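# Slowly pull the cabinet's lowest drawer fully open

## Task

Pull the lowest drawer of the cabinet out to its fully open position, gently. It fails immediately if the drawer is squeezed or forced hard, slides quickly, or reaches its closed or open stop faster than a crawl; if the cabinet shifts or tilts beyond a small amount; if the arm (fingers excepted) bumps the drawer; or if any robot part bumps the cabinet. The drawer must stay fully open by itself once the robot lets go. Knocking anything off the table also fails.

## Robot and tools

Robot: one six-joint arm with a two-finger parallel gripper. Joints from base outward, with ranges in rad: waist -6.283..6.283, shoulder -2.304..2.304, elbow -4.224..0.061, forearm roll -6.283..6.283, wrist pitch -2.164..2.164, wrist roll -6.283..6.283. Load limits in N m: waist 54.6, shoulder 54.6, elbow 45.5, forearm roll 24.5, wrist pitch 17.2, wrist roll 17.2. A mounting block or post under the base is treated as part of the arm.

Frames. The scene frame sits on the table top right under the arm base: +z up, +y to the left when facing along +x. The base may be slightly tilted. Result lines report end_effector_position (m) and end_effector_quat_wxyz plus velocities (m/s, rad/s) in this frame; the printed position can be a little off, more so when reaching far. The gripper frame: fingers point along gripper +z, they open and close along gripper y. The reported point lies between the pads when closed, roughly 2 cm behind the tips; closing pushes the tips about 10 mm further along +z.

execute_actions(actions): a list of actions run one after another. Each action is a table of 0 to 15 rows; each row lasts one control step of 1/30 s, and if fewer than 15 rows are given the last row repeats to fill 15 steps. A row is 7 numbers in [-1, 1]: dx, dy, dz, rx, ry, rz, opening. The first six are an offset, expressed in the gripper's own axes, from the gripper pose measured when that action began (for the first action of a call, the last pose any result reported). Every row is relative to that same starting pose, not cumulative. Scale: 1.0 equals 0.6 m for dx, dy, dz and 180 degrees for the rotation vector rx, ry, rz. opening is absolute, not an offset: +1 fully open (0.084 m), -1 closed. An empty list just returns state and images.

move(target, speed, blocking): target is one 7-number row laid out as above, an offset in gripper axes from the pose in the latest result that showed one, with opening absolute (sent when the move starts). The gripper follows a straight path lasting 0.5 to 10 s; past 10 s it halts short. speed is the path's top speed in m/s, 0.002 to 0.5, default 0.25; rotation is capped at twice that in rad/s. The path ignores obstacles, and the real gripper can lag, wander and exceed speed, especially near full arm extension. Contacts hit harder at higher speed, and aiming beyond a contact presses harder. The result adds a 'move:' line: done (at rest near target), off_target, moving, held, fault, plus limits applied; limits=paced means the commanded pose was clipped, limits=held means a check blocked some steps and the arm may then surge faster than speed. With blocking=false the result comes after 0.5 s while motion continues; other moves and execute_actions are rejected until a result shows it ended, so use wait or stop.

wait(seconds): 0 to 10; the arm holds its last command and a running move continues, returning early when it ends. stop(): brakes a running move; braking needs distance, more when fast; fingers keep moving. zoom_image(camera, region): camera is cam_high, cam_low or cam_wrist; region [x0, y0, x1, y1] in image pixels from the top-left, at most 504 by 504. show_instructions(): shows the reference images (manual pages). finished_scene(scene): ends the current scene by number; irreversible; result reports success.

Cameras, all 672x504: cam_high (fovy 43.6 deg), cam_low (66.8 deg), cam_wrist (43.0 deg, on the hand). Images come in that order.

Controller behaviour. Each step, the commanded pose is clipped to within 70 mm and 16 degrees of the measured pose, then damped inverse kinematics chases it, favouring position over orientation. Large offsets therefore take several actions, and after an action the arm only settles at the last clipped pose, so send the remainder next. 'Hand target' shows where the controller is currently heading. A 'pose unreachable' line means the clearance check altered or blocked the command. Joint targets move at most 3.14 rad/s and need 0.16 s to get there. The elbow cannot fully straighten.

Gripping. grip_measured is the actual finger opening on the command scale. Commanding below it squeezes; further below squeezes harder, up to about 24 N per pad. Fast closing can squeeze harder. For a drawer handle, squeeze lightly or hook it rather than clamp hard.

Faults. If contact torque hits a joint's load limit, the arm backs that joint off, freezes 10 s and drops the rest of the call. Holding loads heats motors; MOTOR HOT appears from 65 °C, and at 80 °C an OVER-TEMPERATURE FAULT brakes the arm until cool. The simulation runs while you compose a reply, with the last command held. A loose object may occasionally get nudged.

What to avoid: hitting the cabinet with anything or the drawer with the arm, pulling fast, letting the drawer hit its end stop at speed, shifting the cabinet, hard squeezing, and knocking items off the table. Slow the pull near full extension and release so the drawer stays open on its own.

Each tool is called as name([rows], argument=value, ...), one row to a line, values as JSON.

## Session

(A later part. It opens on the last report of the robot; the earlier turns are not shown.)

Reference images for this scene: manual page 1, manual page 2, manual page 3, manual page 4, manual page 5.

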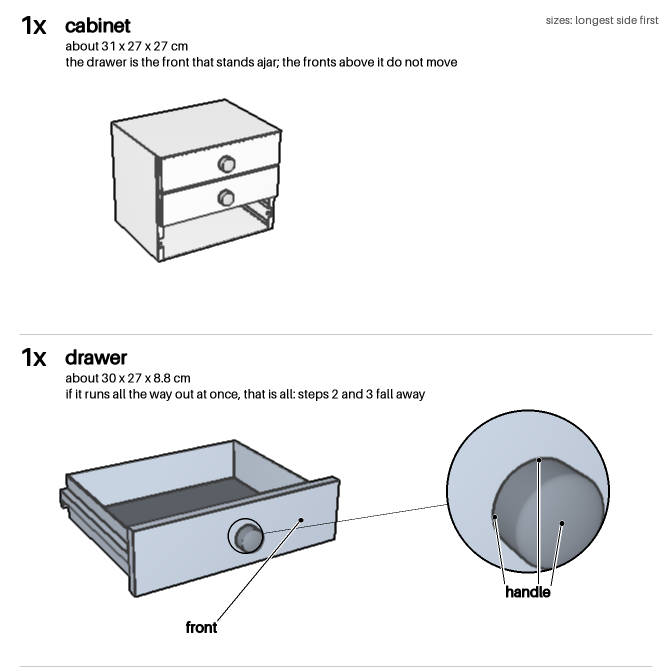

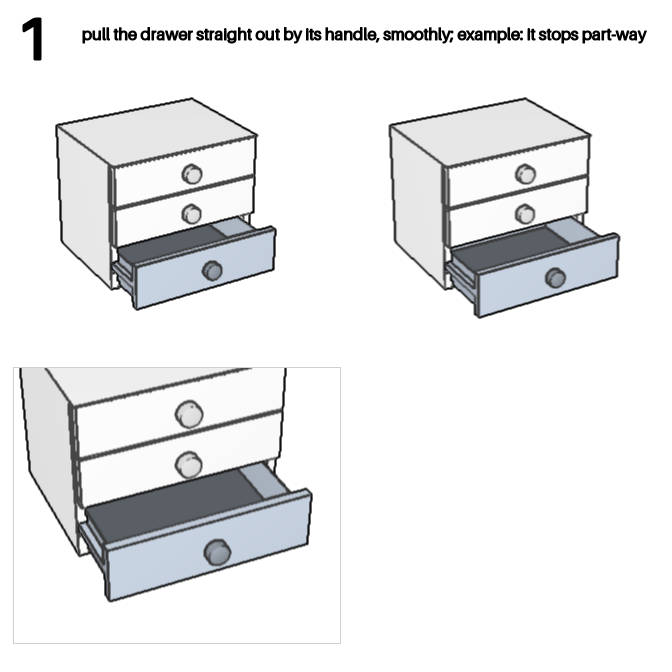

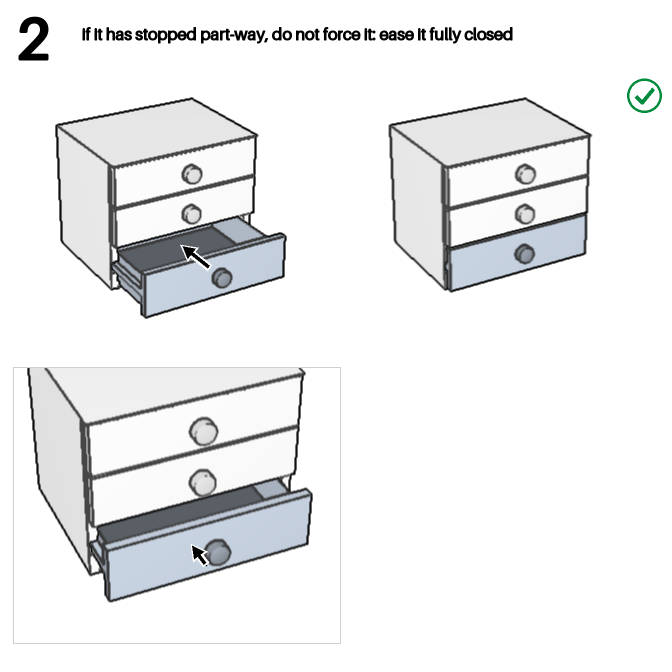

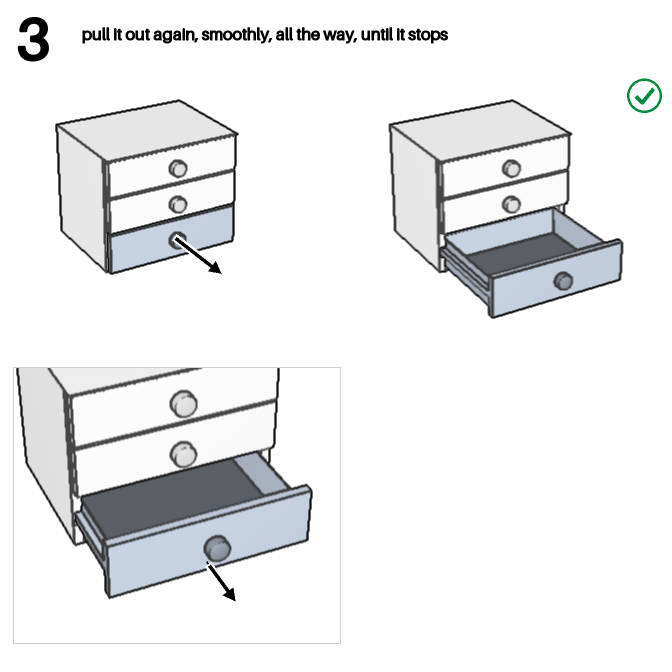

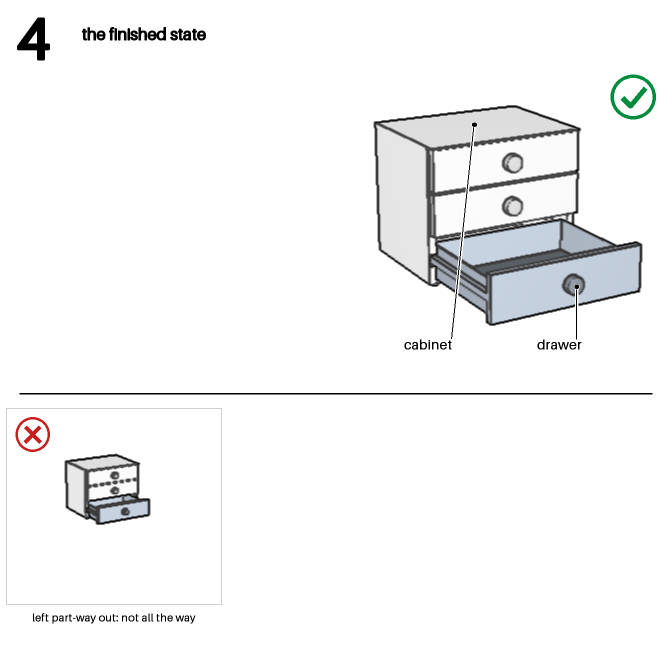

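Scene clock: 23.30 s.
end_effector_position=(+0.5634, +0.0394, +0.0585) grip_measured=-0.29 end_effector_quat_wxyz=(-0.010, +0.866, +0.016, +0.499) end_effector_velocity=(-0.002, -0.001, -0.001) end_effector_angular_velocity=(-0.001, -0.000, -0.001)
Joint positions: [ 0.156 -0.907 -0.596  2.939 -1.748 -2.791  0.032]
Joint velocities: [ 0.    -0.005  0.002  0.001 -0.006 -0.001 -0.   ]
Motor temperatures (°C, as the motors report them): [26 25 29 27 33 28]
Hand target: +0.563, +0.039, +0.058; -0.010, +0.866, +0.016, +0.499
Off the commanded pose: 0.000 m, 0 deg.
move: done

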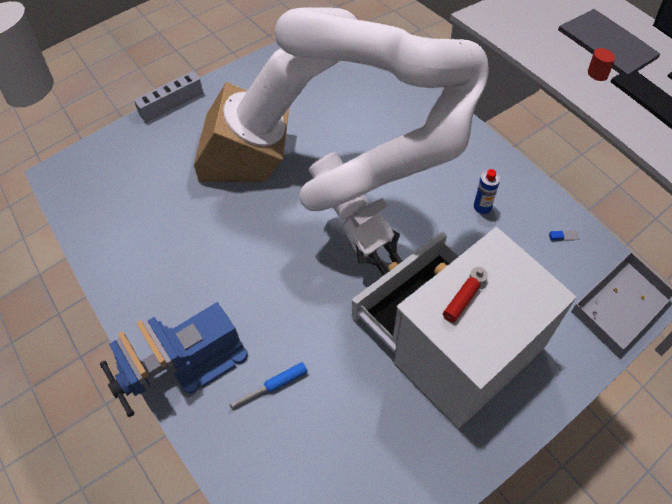

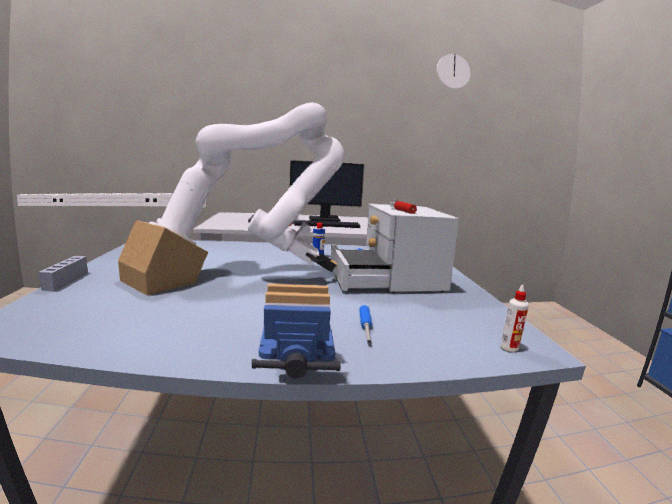

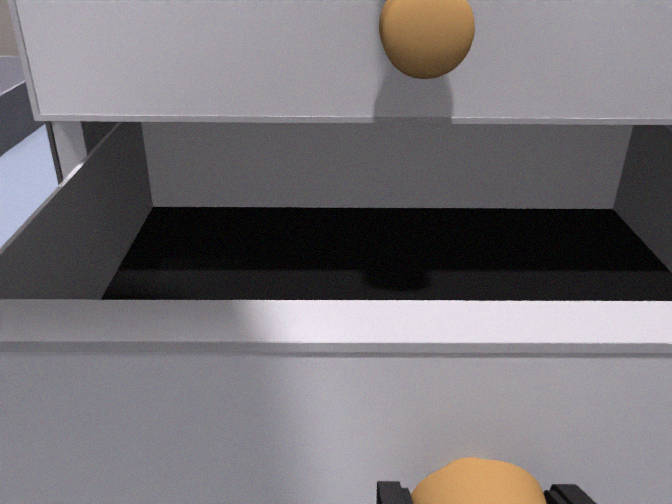

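move(target=[-0.027,0,-0.046,0,0,0,-0.29], speed=0.015)

move(target=[-0.008,0,-0.014,0,0,0,-0.29], speed=0.006)

move(target=[-0.008,0,-0.014,0,0,0,-0.29], speed=0.006)

Scene clock: 25.83 s.
end_effector_position=(+0.5317, +0.0382, +0.0584) grip_measured=-0.29 end_effector_quat_wxyz=(-0.010, +0.866, +0.016, +0.500) end_effector_velocity=(-0.002, -0.000, -0.001) end_effector_angular_velocity=(+0.001, +0.001, -0.000)
Joint positions: [ 0.158 -0.944 -0.548  2.938 -1.832 -2.808  0.032]
Joint velocities: [-0.    -0.004  0.002 -0.001 -0.006 -0.001  0.   ]
Motor temperatures (°C, as the motors report them): [26 25 29 27 33 28]
Hand target: +0.531, +0.038, +0.058; -0.010, +0.866, +0.016, +0.499
Off the commanded pose: 0.000 m, 0 deg.
move: done

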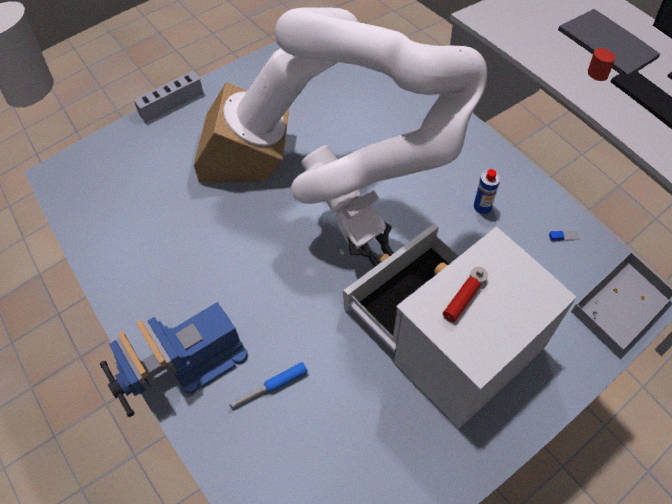

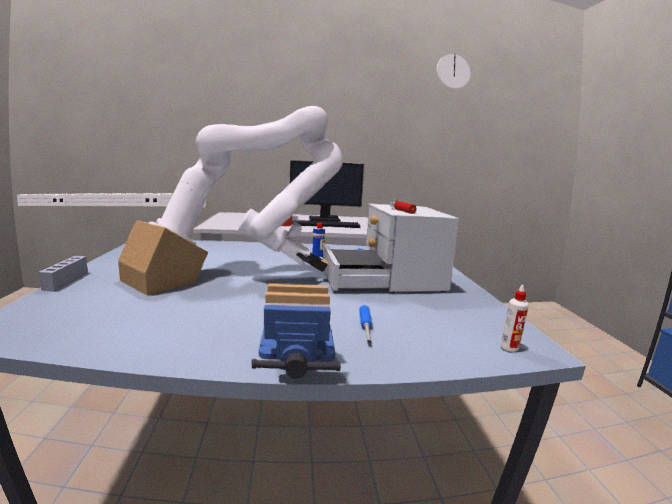

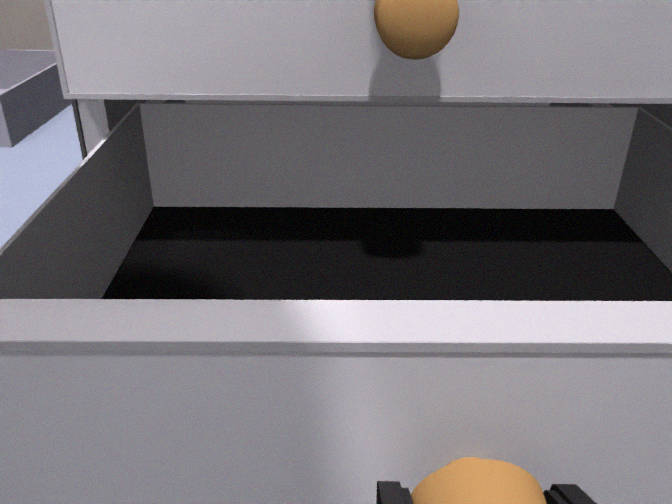

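Scene clock: 27.67 s.
end_effector_position=(+0.5222, +0.0377, +0.0585) grip_measured=-0.29 end_effector_quat_wxyz=(-0.009, +0.866, +0.016, +0.500) end_effector_velocity=(-0.002, +0.000, -0.000) end_effector_angular_velocity=(-0.000, +0.001, +0.000)
Joint positions: [ 0.158 -0.957 -0.535  2.937 -1.858 -2.814  0.032]
Joint velocities: [ 0.001 -0.002  0.002  0.    -0.004 -0.001 -0.   ]
Motor temperatures (°C, as the motors report them): [26 25 29 27 33 28]
Hand target: +0.522, +0.038, +0.058; -0.010, +0.866, +0.016, +0.500
Off the commanded pose: 0.000 m, 0 deg.
move: done

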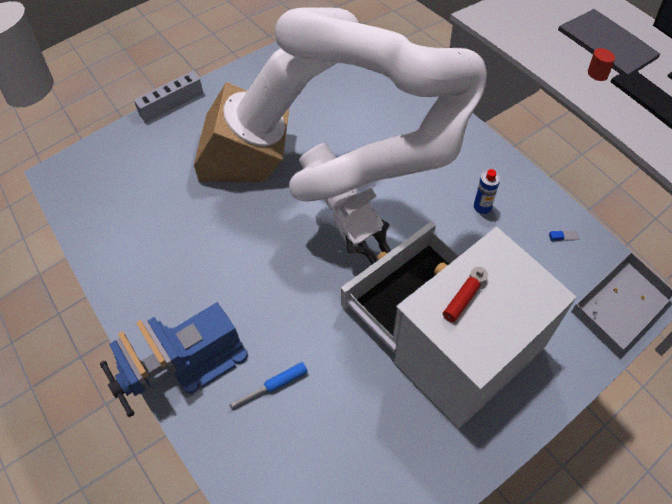

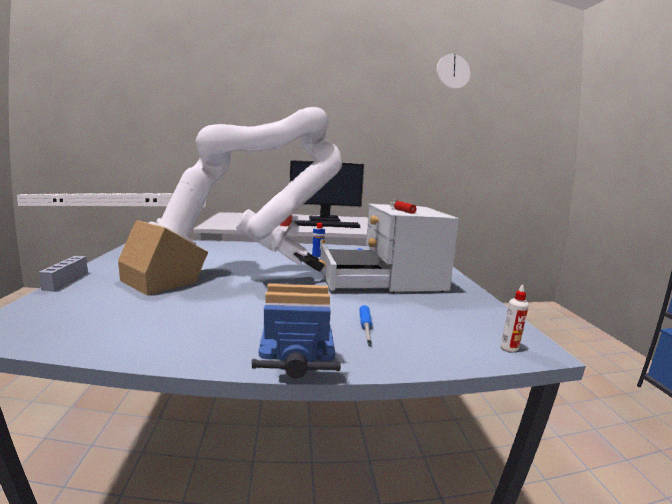

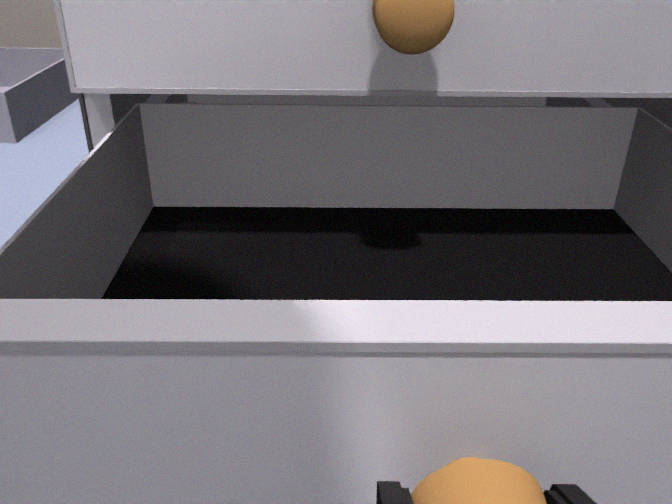

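Scene clock: 29.50 s.
end_effector_position=(+0.5126, +0.0374, +0.0586) grip_measured=-0.29 end_effector_quat_wxyz=(-0.009, +0.866, +0.016, +0.500) end_effector_velocity=(-0.001, -0.000, +0.000) end_effector_angular_velocity=(-0.001, -0.000, +0.001)
Joint positions: [ 0.159 -0.971 -0.522  2.936 -1.884 -2.819  0.032]
Joint velocities: [ 0.    -0.002  0.002 -0.    -0.004 -0.002 -0.   ]
Motor temperatures (°C, as the motors report them): [26 25 29 27 33 28]
Hand target: +0.512, +0.037, +0.059; -0.009, +0.866, +0.016, +0.500
Off the commanded pose: 0.000 m, 0 deg.
move: done

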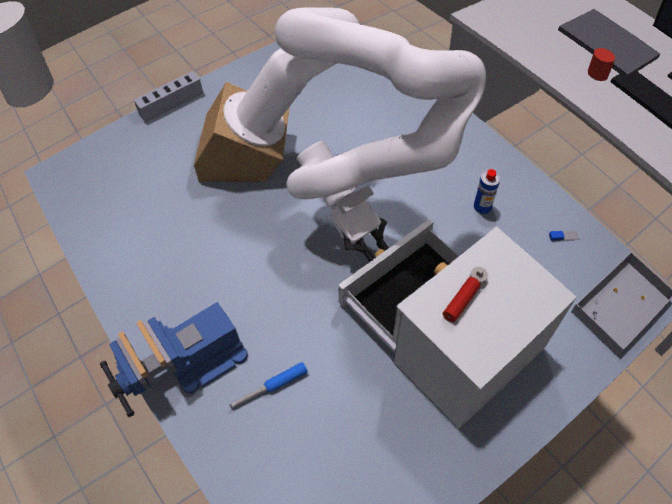

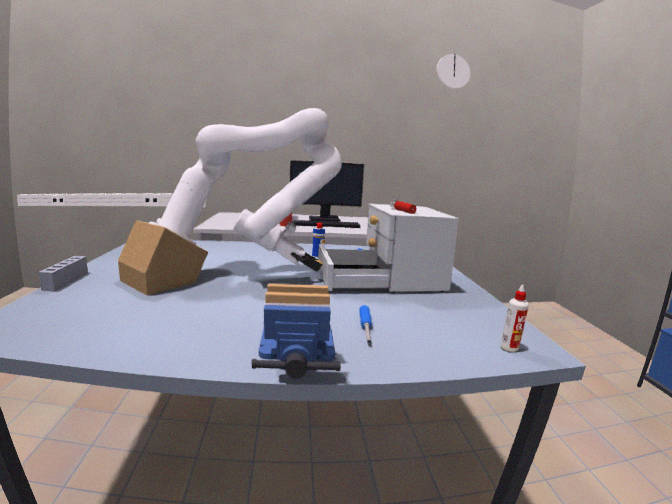

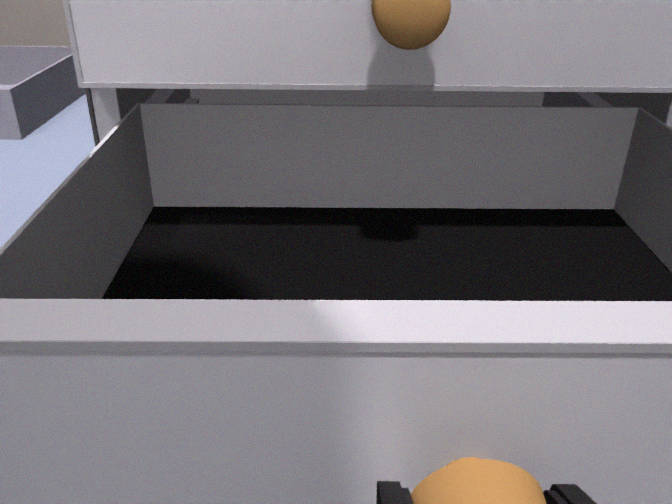

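.194 now.

move(target=[-0.006,0,-0.0104,0,0,0,-0.29], speed=0.005)

move(target=[-0.005,0,-0.0087,0,0,0,-0.29], speed=0.005)

Scene clock: 31.27 s.
end_effector_position=(+0.5055, +0.0371, +0.0586) grip_measured=-0.29 end_effector_quat_wxyz=(-0.009, +0.866, +0.016, +0.500) end_effector_velocity=(-0.001, +0.000, -0.000) end_effector_angular_velocity=(-0.001, -0.000, +0.000)
Joint positions: [ 0.159 -0.982 -0.513  2.935 -1.904 -2.823  0.032]
Joint velocities: [ 0.001 -0.003  0.     0.001 -0.003 -0.001 -0.   ]
Motor temperatures (°C, as the motors report them): [26 25 29 27 33 28]
Hand target: +0.505, +0.037, +0.059; -0.009, +0.866, +0.016, +0.500
Off the commanded pose: 0.000 m, 0 deg.
move: done

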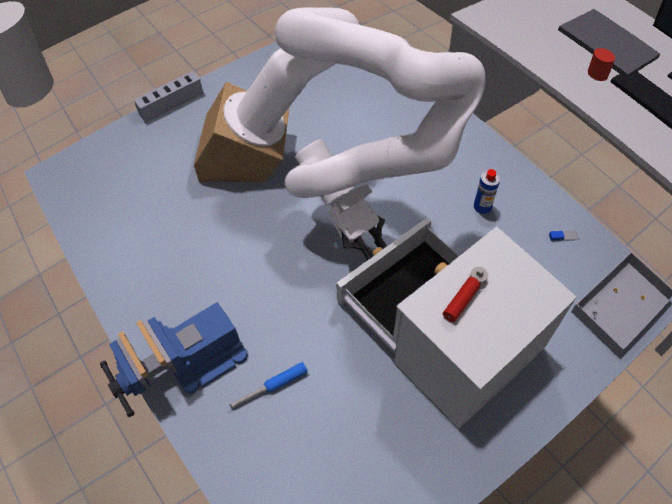

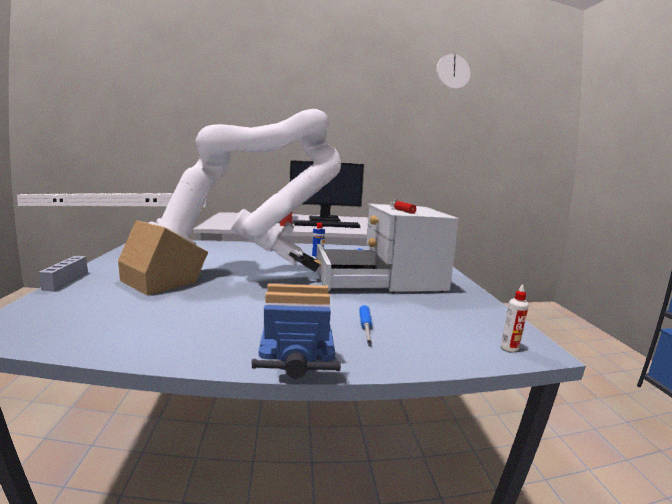

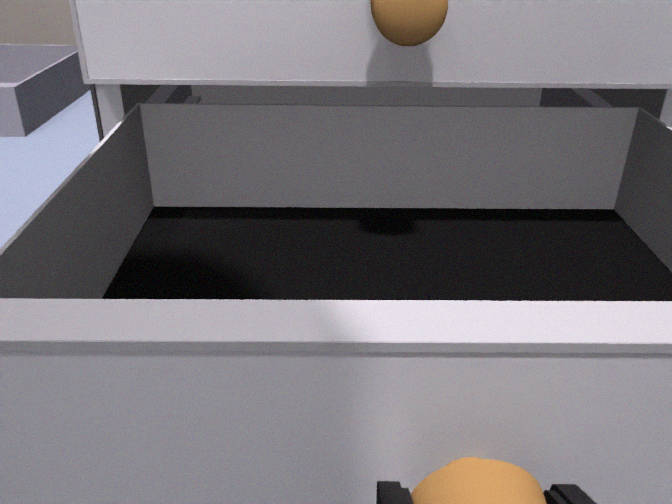

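Scene clock: 32.70 s.
end_effector_position=(+0.5005, +0.0373, +0.0588) grip_measured=-0.29 end_effector_quat_wxyz=(-0.010, +0.866, +0.016, +0.500) end_effector_velocity=(-0.001, -0.000, +0.000) end_effector_angular_velocity=(-0.001, -0.001, -0.001)
Joint positions: [ 0.16  -0.991 -0.506  2.934 -1.921 -2.827  0.032]
Joint velocities: [ 0.001 -0.002  0.001  0.003 -0.003  0.    -0.   ]
Motor temperatures (°C, as the motors report them): [26 25 29 27 33 28]
Hand target: +0.500, +0.037, +0.059; -0.009, +0.866, +0.016, +0.500
Off the commanded pose: 0.001 m, 0 deg.
move: done

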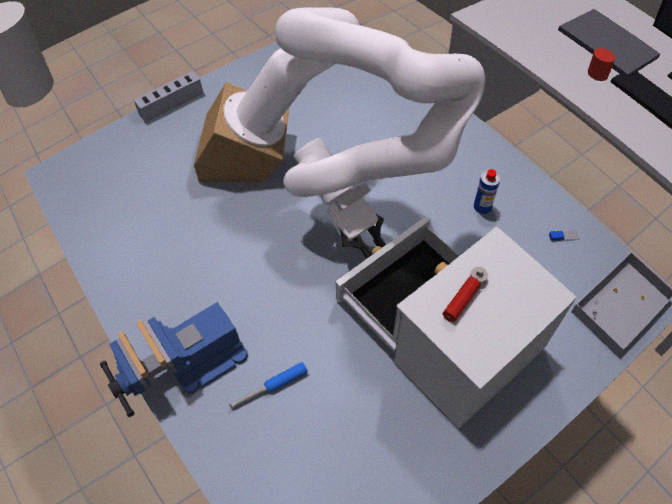

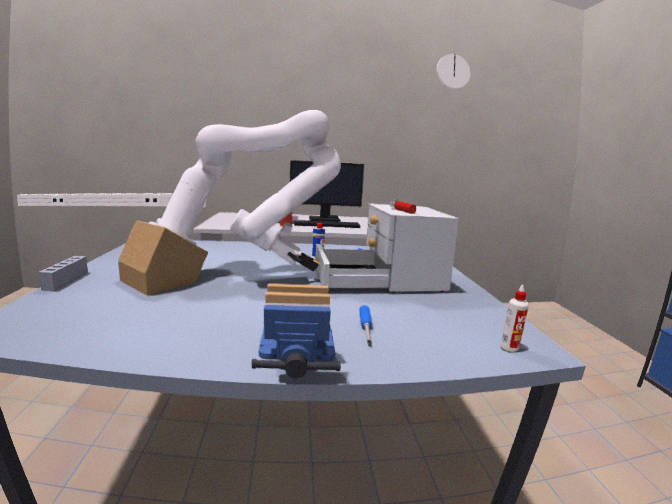

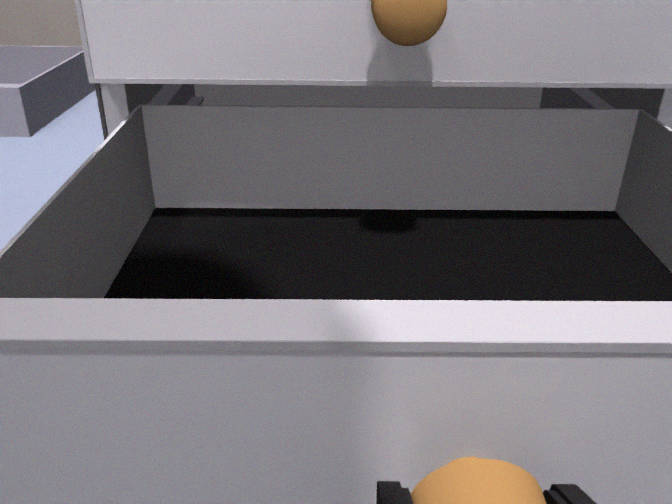

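Same stop signature (≈0.206 m). Release.

execute_actions([
  [[0,0,0,0,0,0,-0.2],[0,0,0,0,0,0,-0.1],[0,0,0,0,0,0,0.1],[0,0,0,0,0,0,0.4],[0,0,0,0,0,0,0.8]],
])

move(target=[-0.04,0,-0.09,0,0,0,0.8], speed=0.1)

finished_scene(scene=2)

Scene clock: 33.37 s.
end_effector_position=(+0.5003, +0.0373, +0.0588) grip_measured=+0.79 end_effector_quat_wxyz=(-0.010, +0.866, +0.016, +0.500) end_effector_velocity=(+0.002, +0.001, -0.000) end_effector_angular_velocity=(+0.001, -0.002, +0.003)
Joint positions: [ 0.16  -0.991 -0.506  2.934 -1.922 -2.827  0.076]
Joint velocities: [ 0.001 -0.    -0.004 -0.002  0.001 -0.001  0.004]
Motor temperatures (°C, as the motors report them): [26 25 29 27 33 28]
Hand target: +0.500, +0.037, +0.059; -0.010, +0.866, +0.016, +0.500
Off the commanded pose: 0.000 m, 0 deg.

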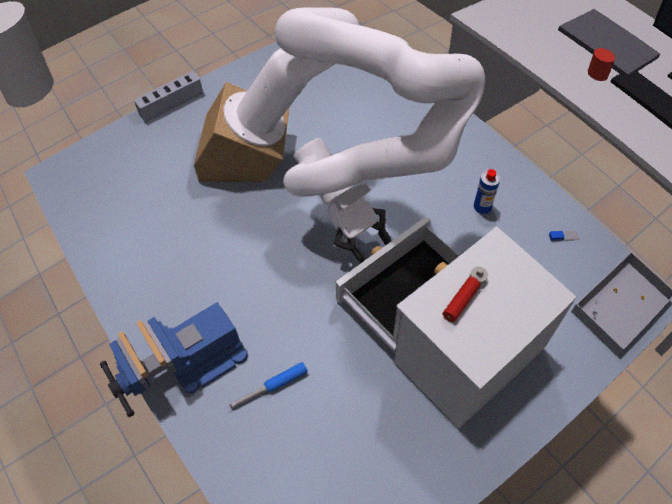

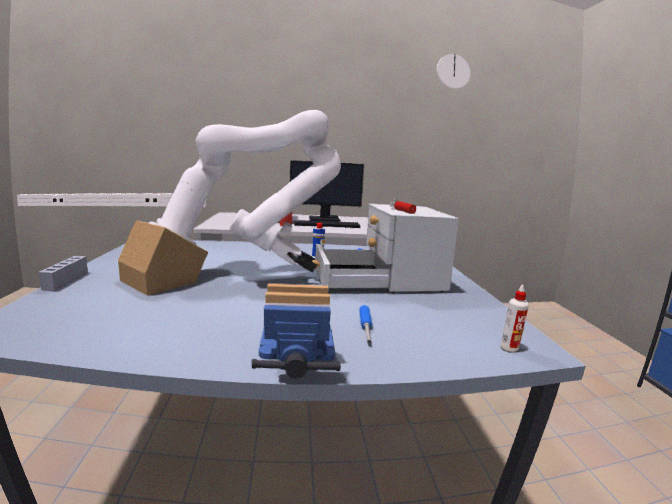

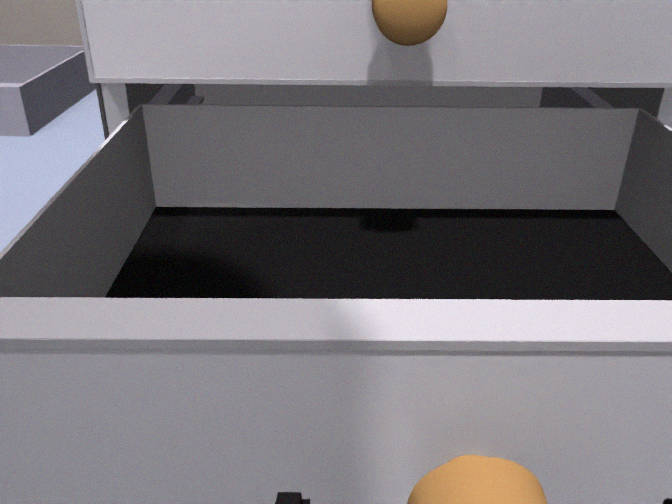

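Scene clock: 34.43 s.
end_effector_position=(+0.4419, +0.0352, +0.0650) grip_measured=+0.80 end_effector_quat_wxyz=(-0.010, +0.866, +0.016, +0.500) end_effector_velocity=(-0.001, +0.000, +0.000) end_effector_angular_velocity=(+0.001, -0.002, +0.002)
Joint positions: [ 0.153 -1.089 -0.431  2.909 -2.09  -2.872  0.077]
Joint velocities: [-0.    -0.003  0.001 -0.003 -0.006 -0.002  0.   ]
Motor temperatures (°C, as the motors report them): [26 25 29 27 33 28]
Hand target: +0.442, +0.035, +0.065; -0.010, +0.866, +0.016, +0.500
Off the commanded pose: 0.000 m, 0 deg.
move: done

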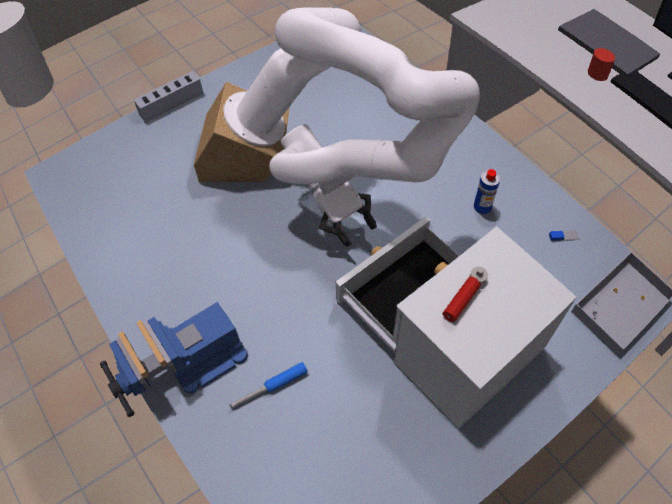

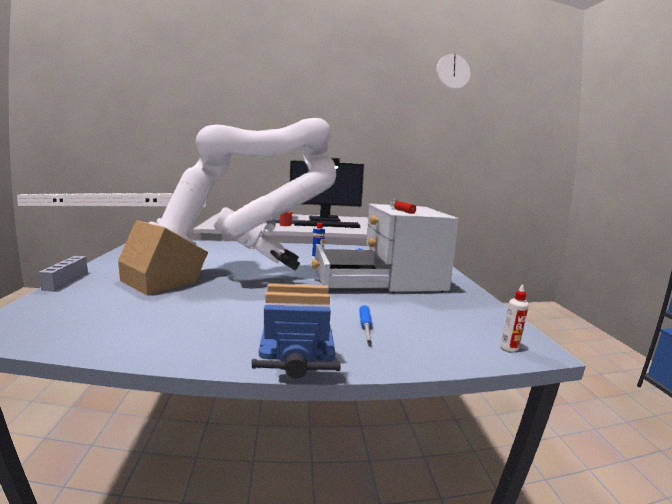

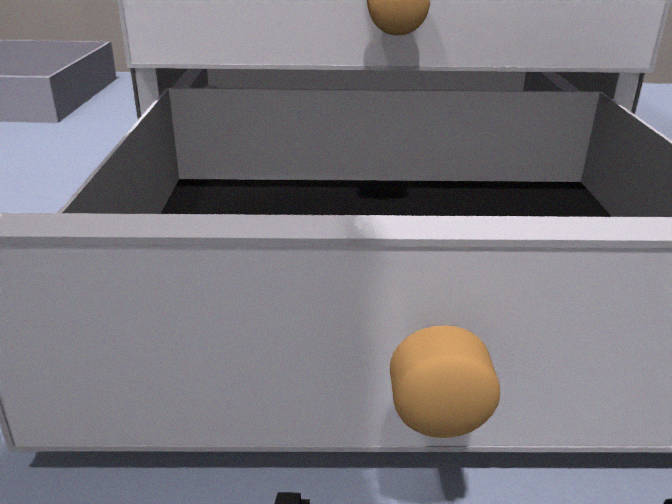

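The scene is finished: the task was done.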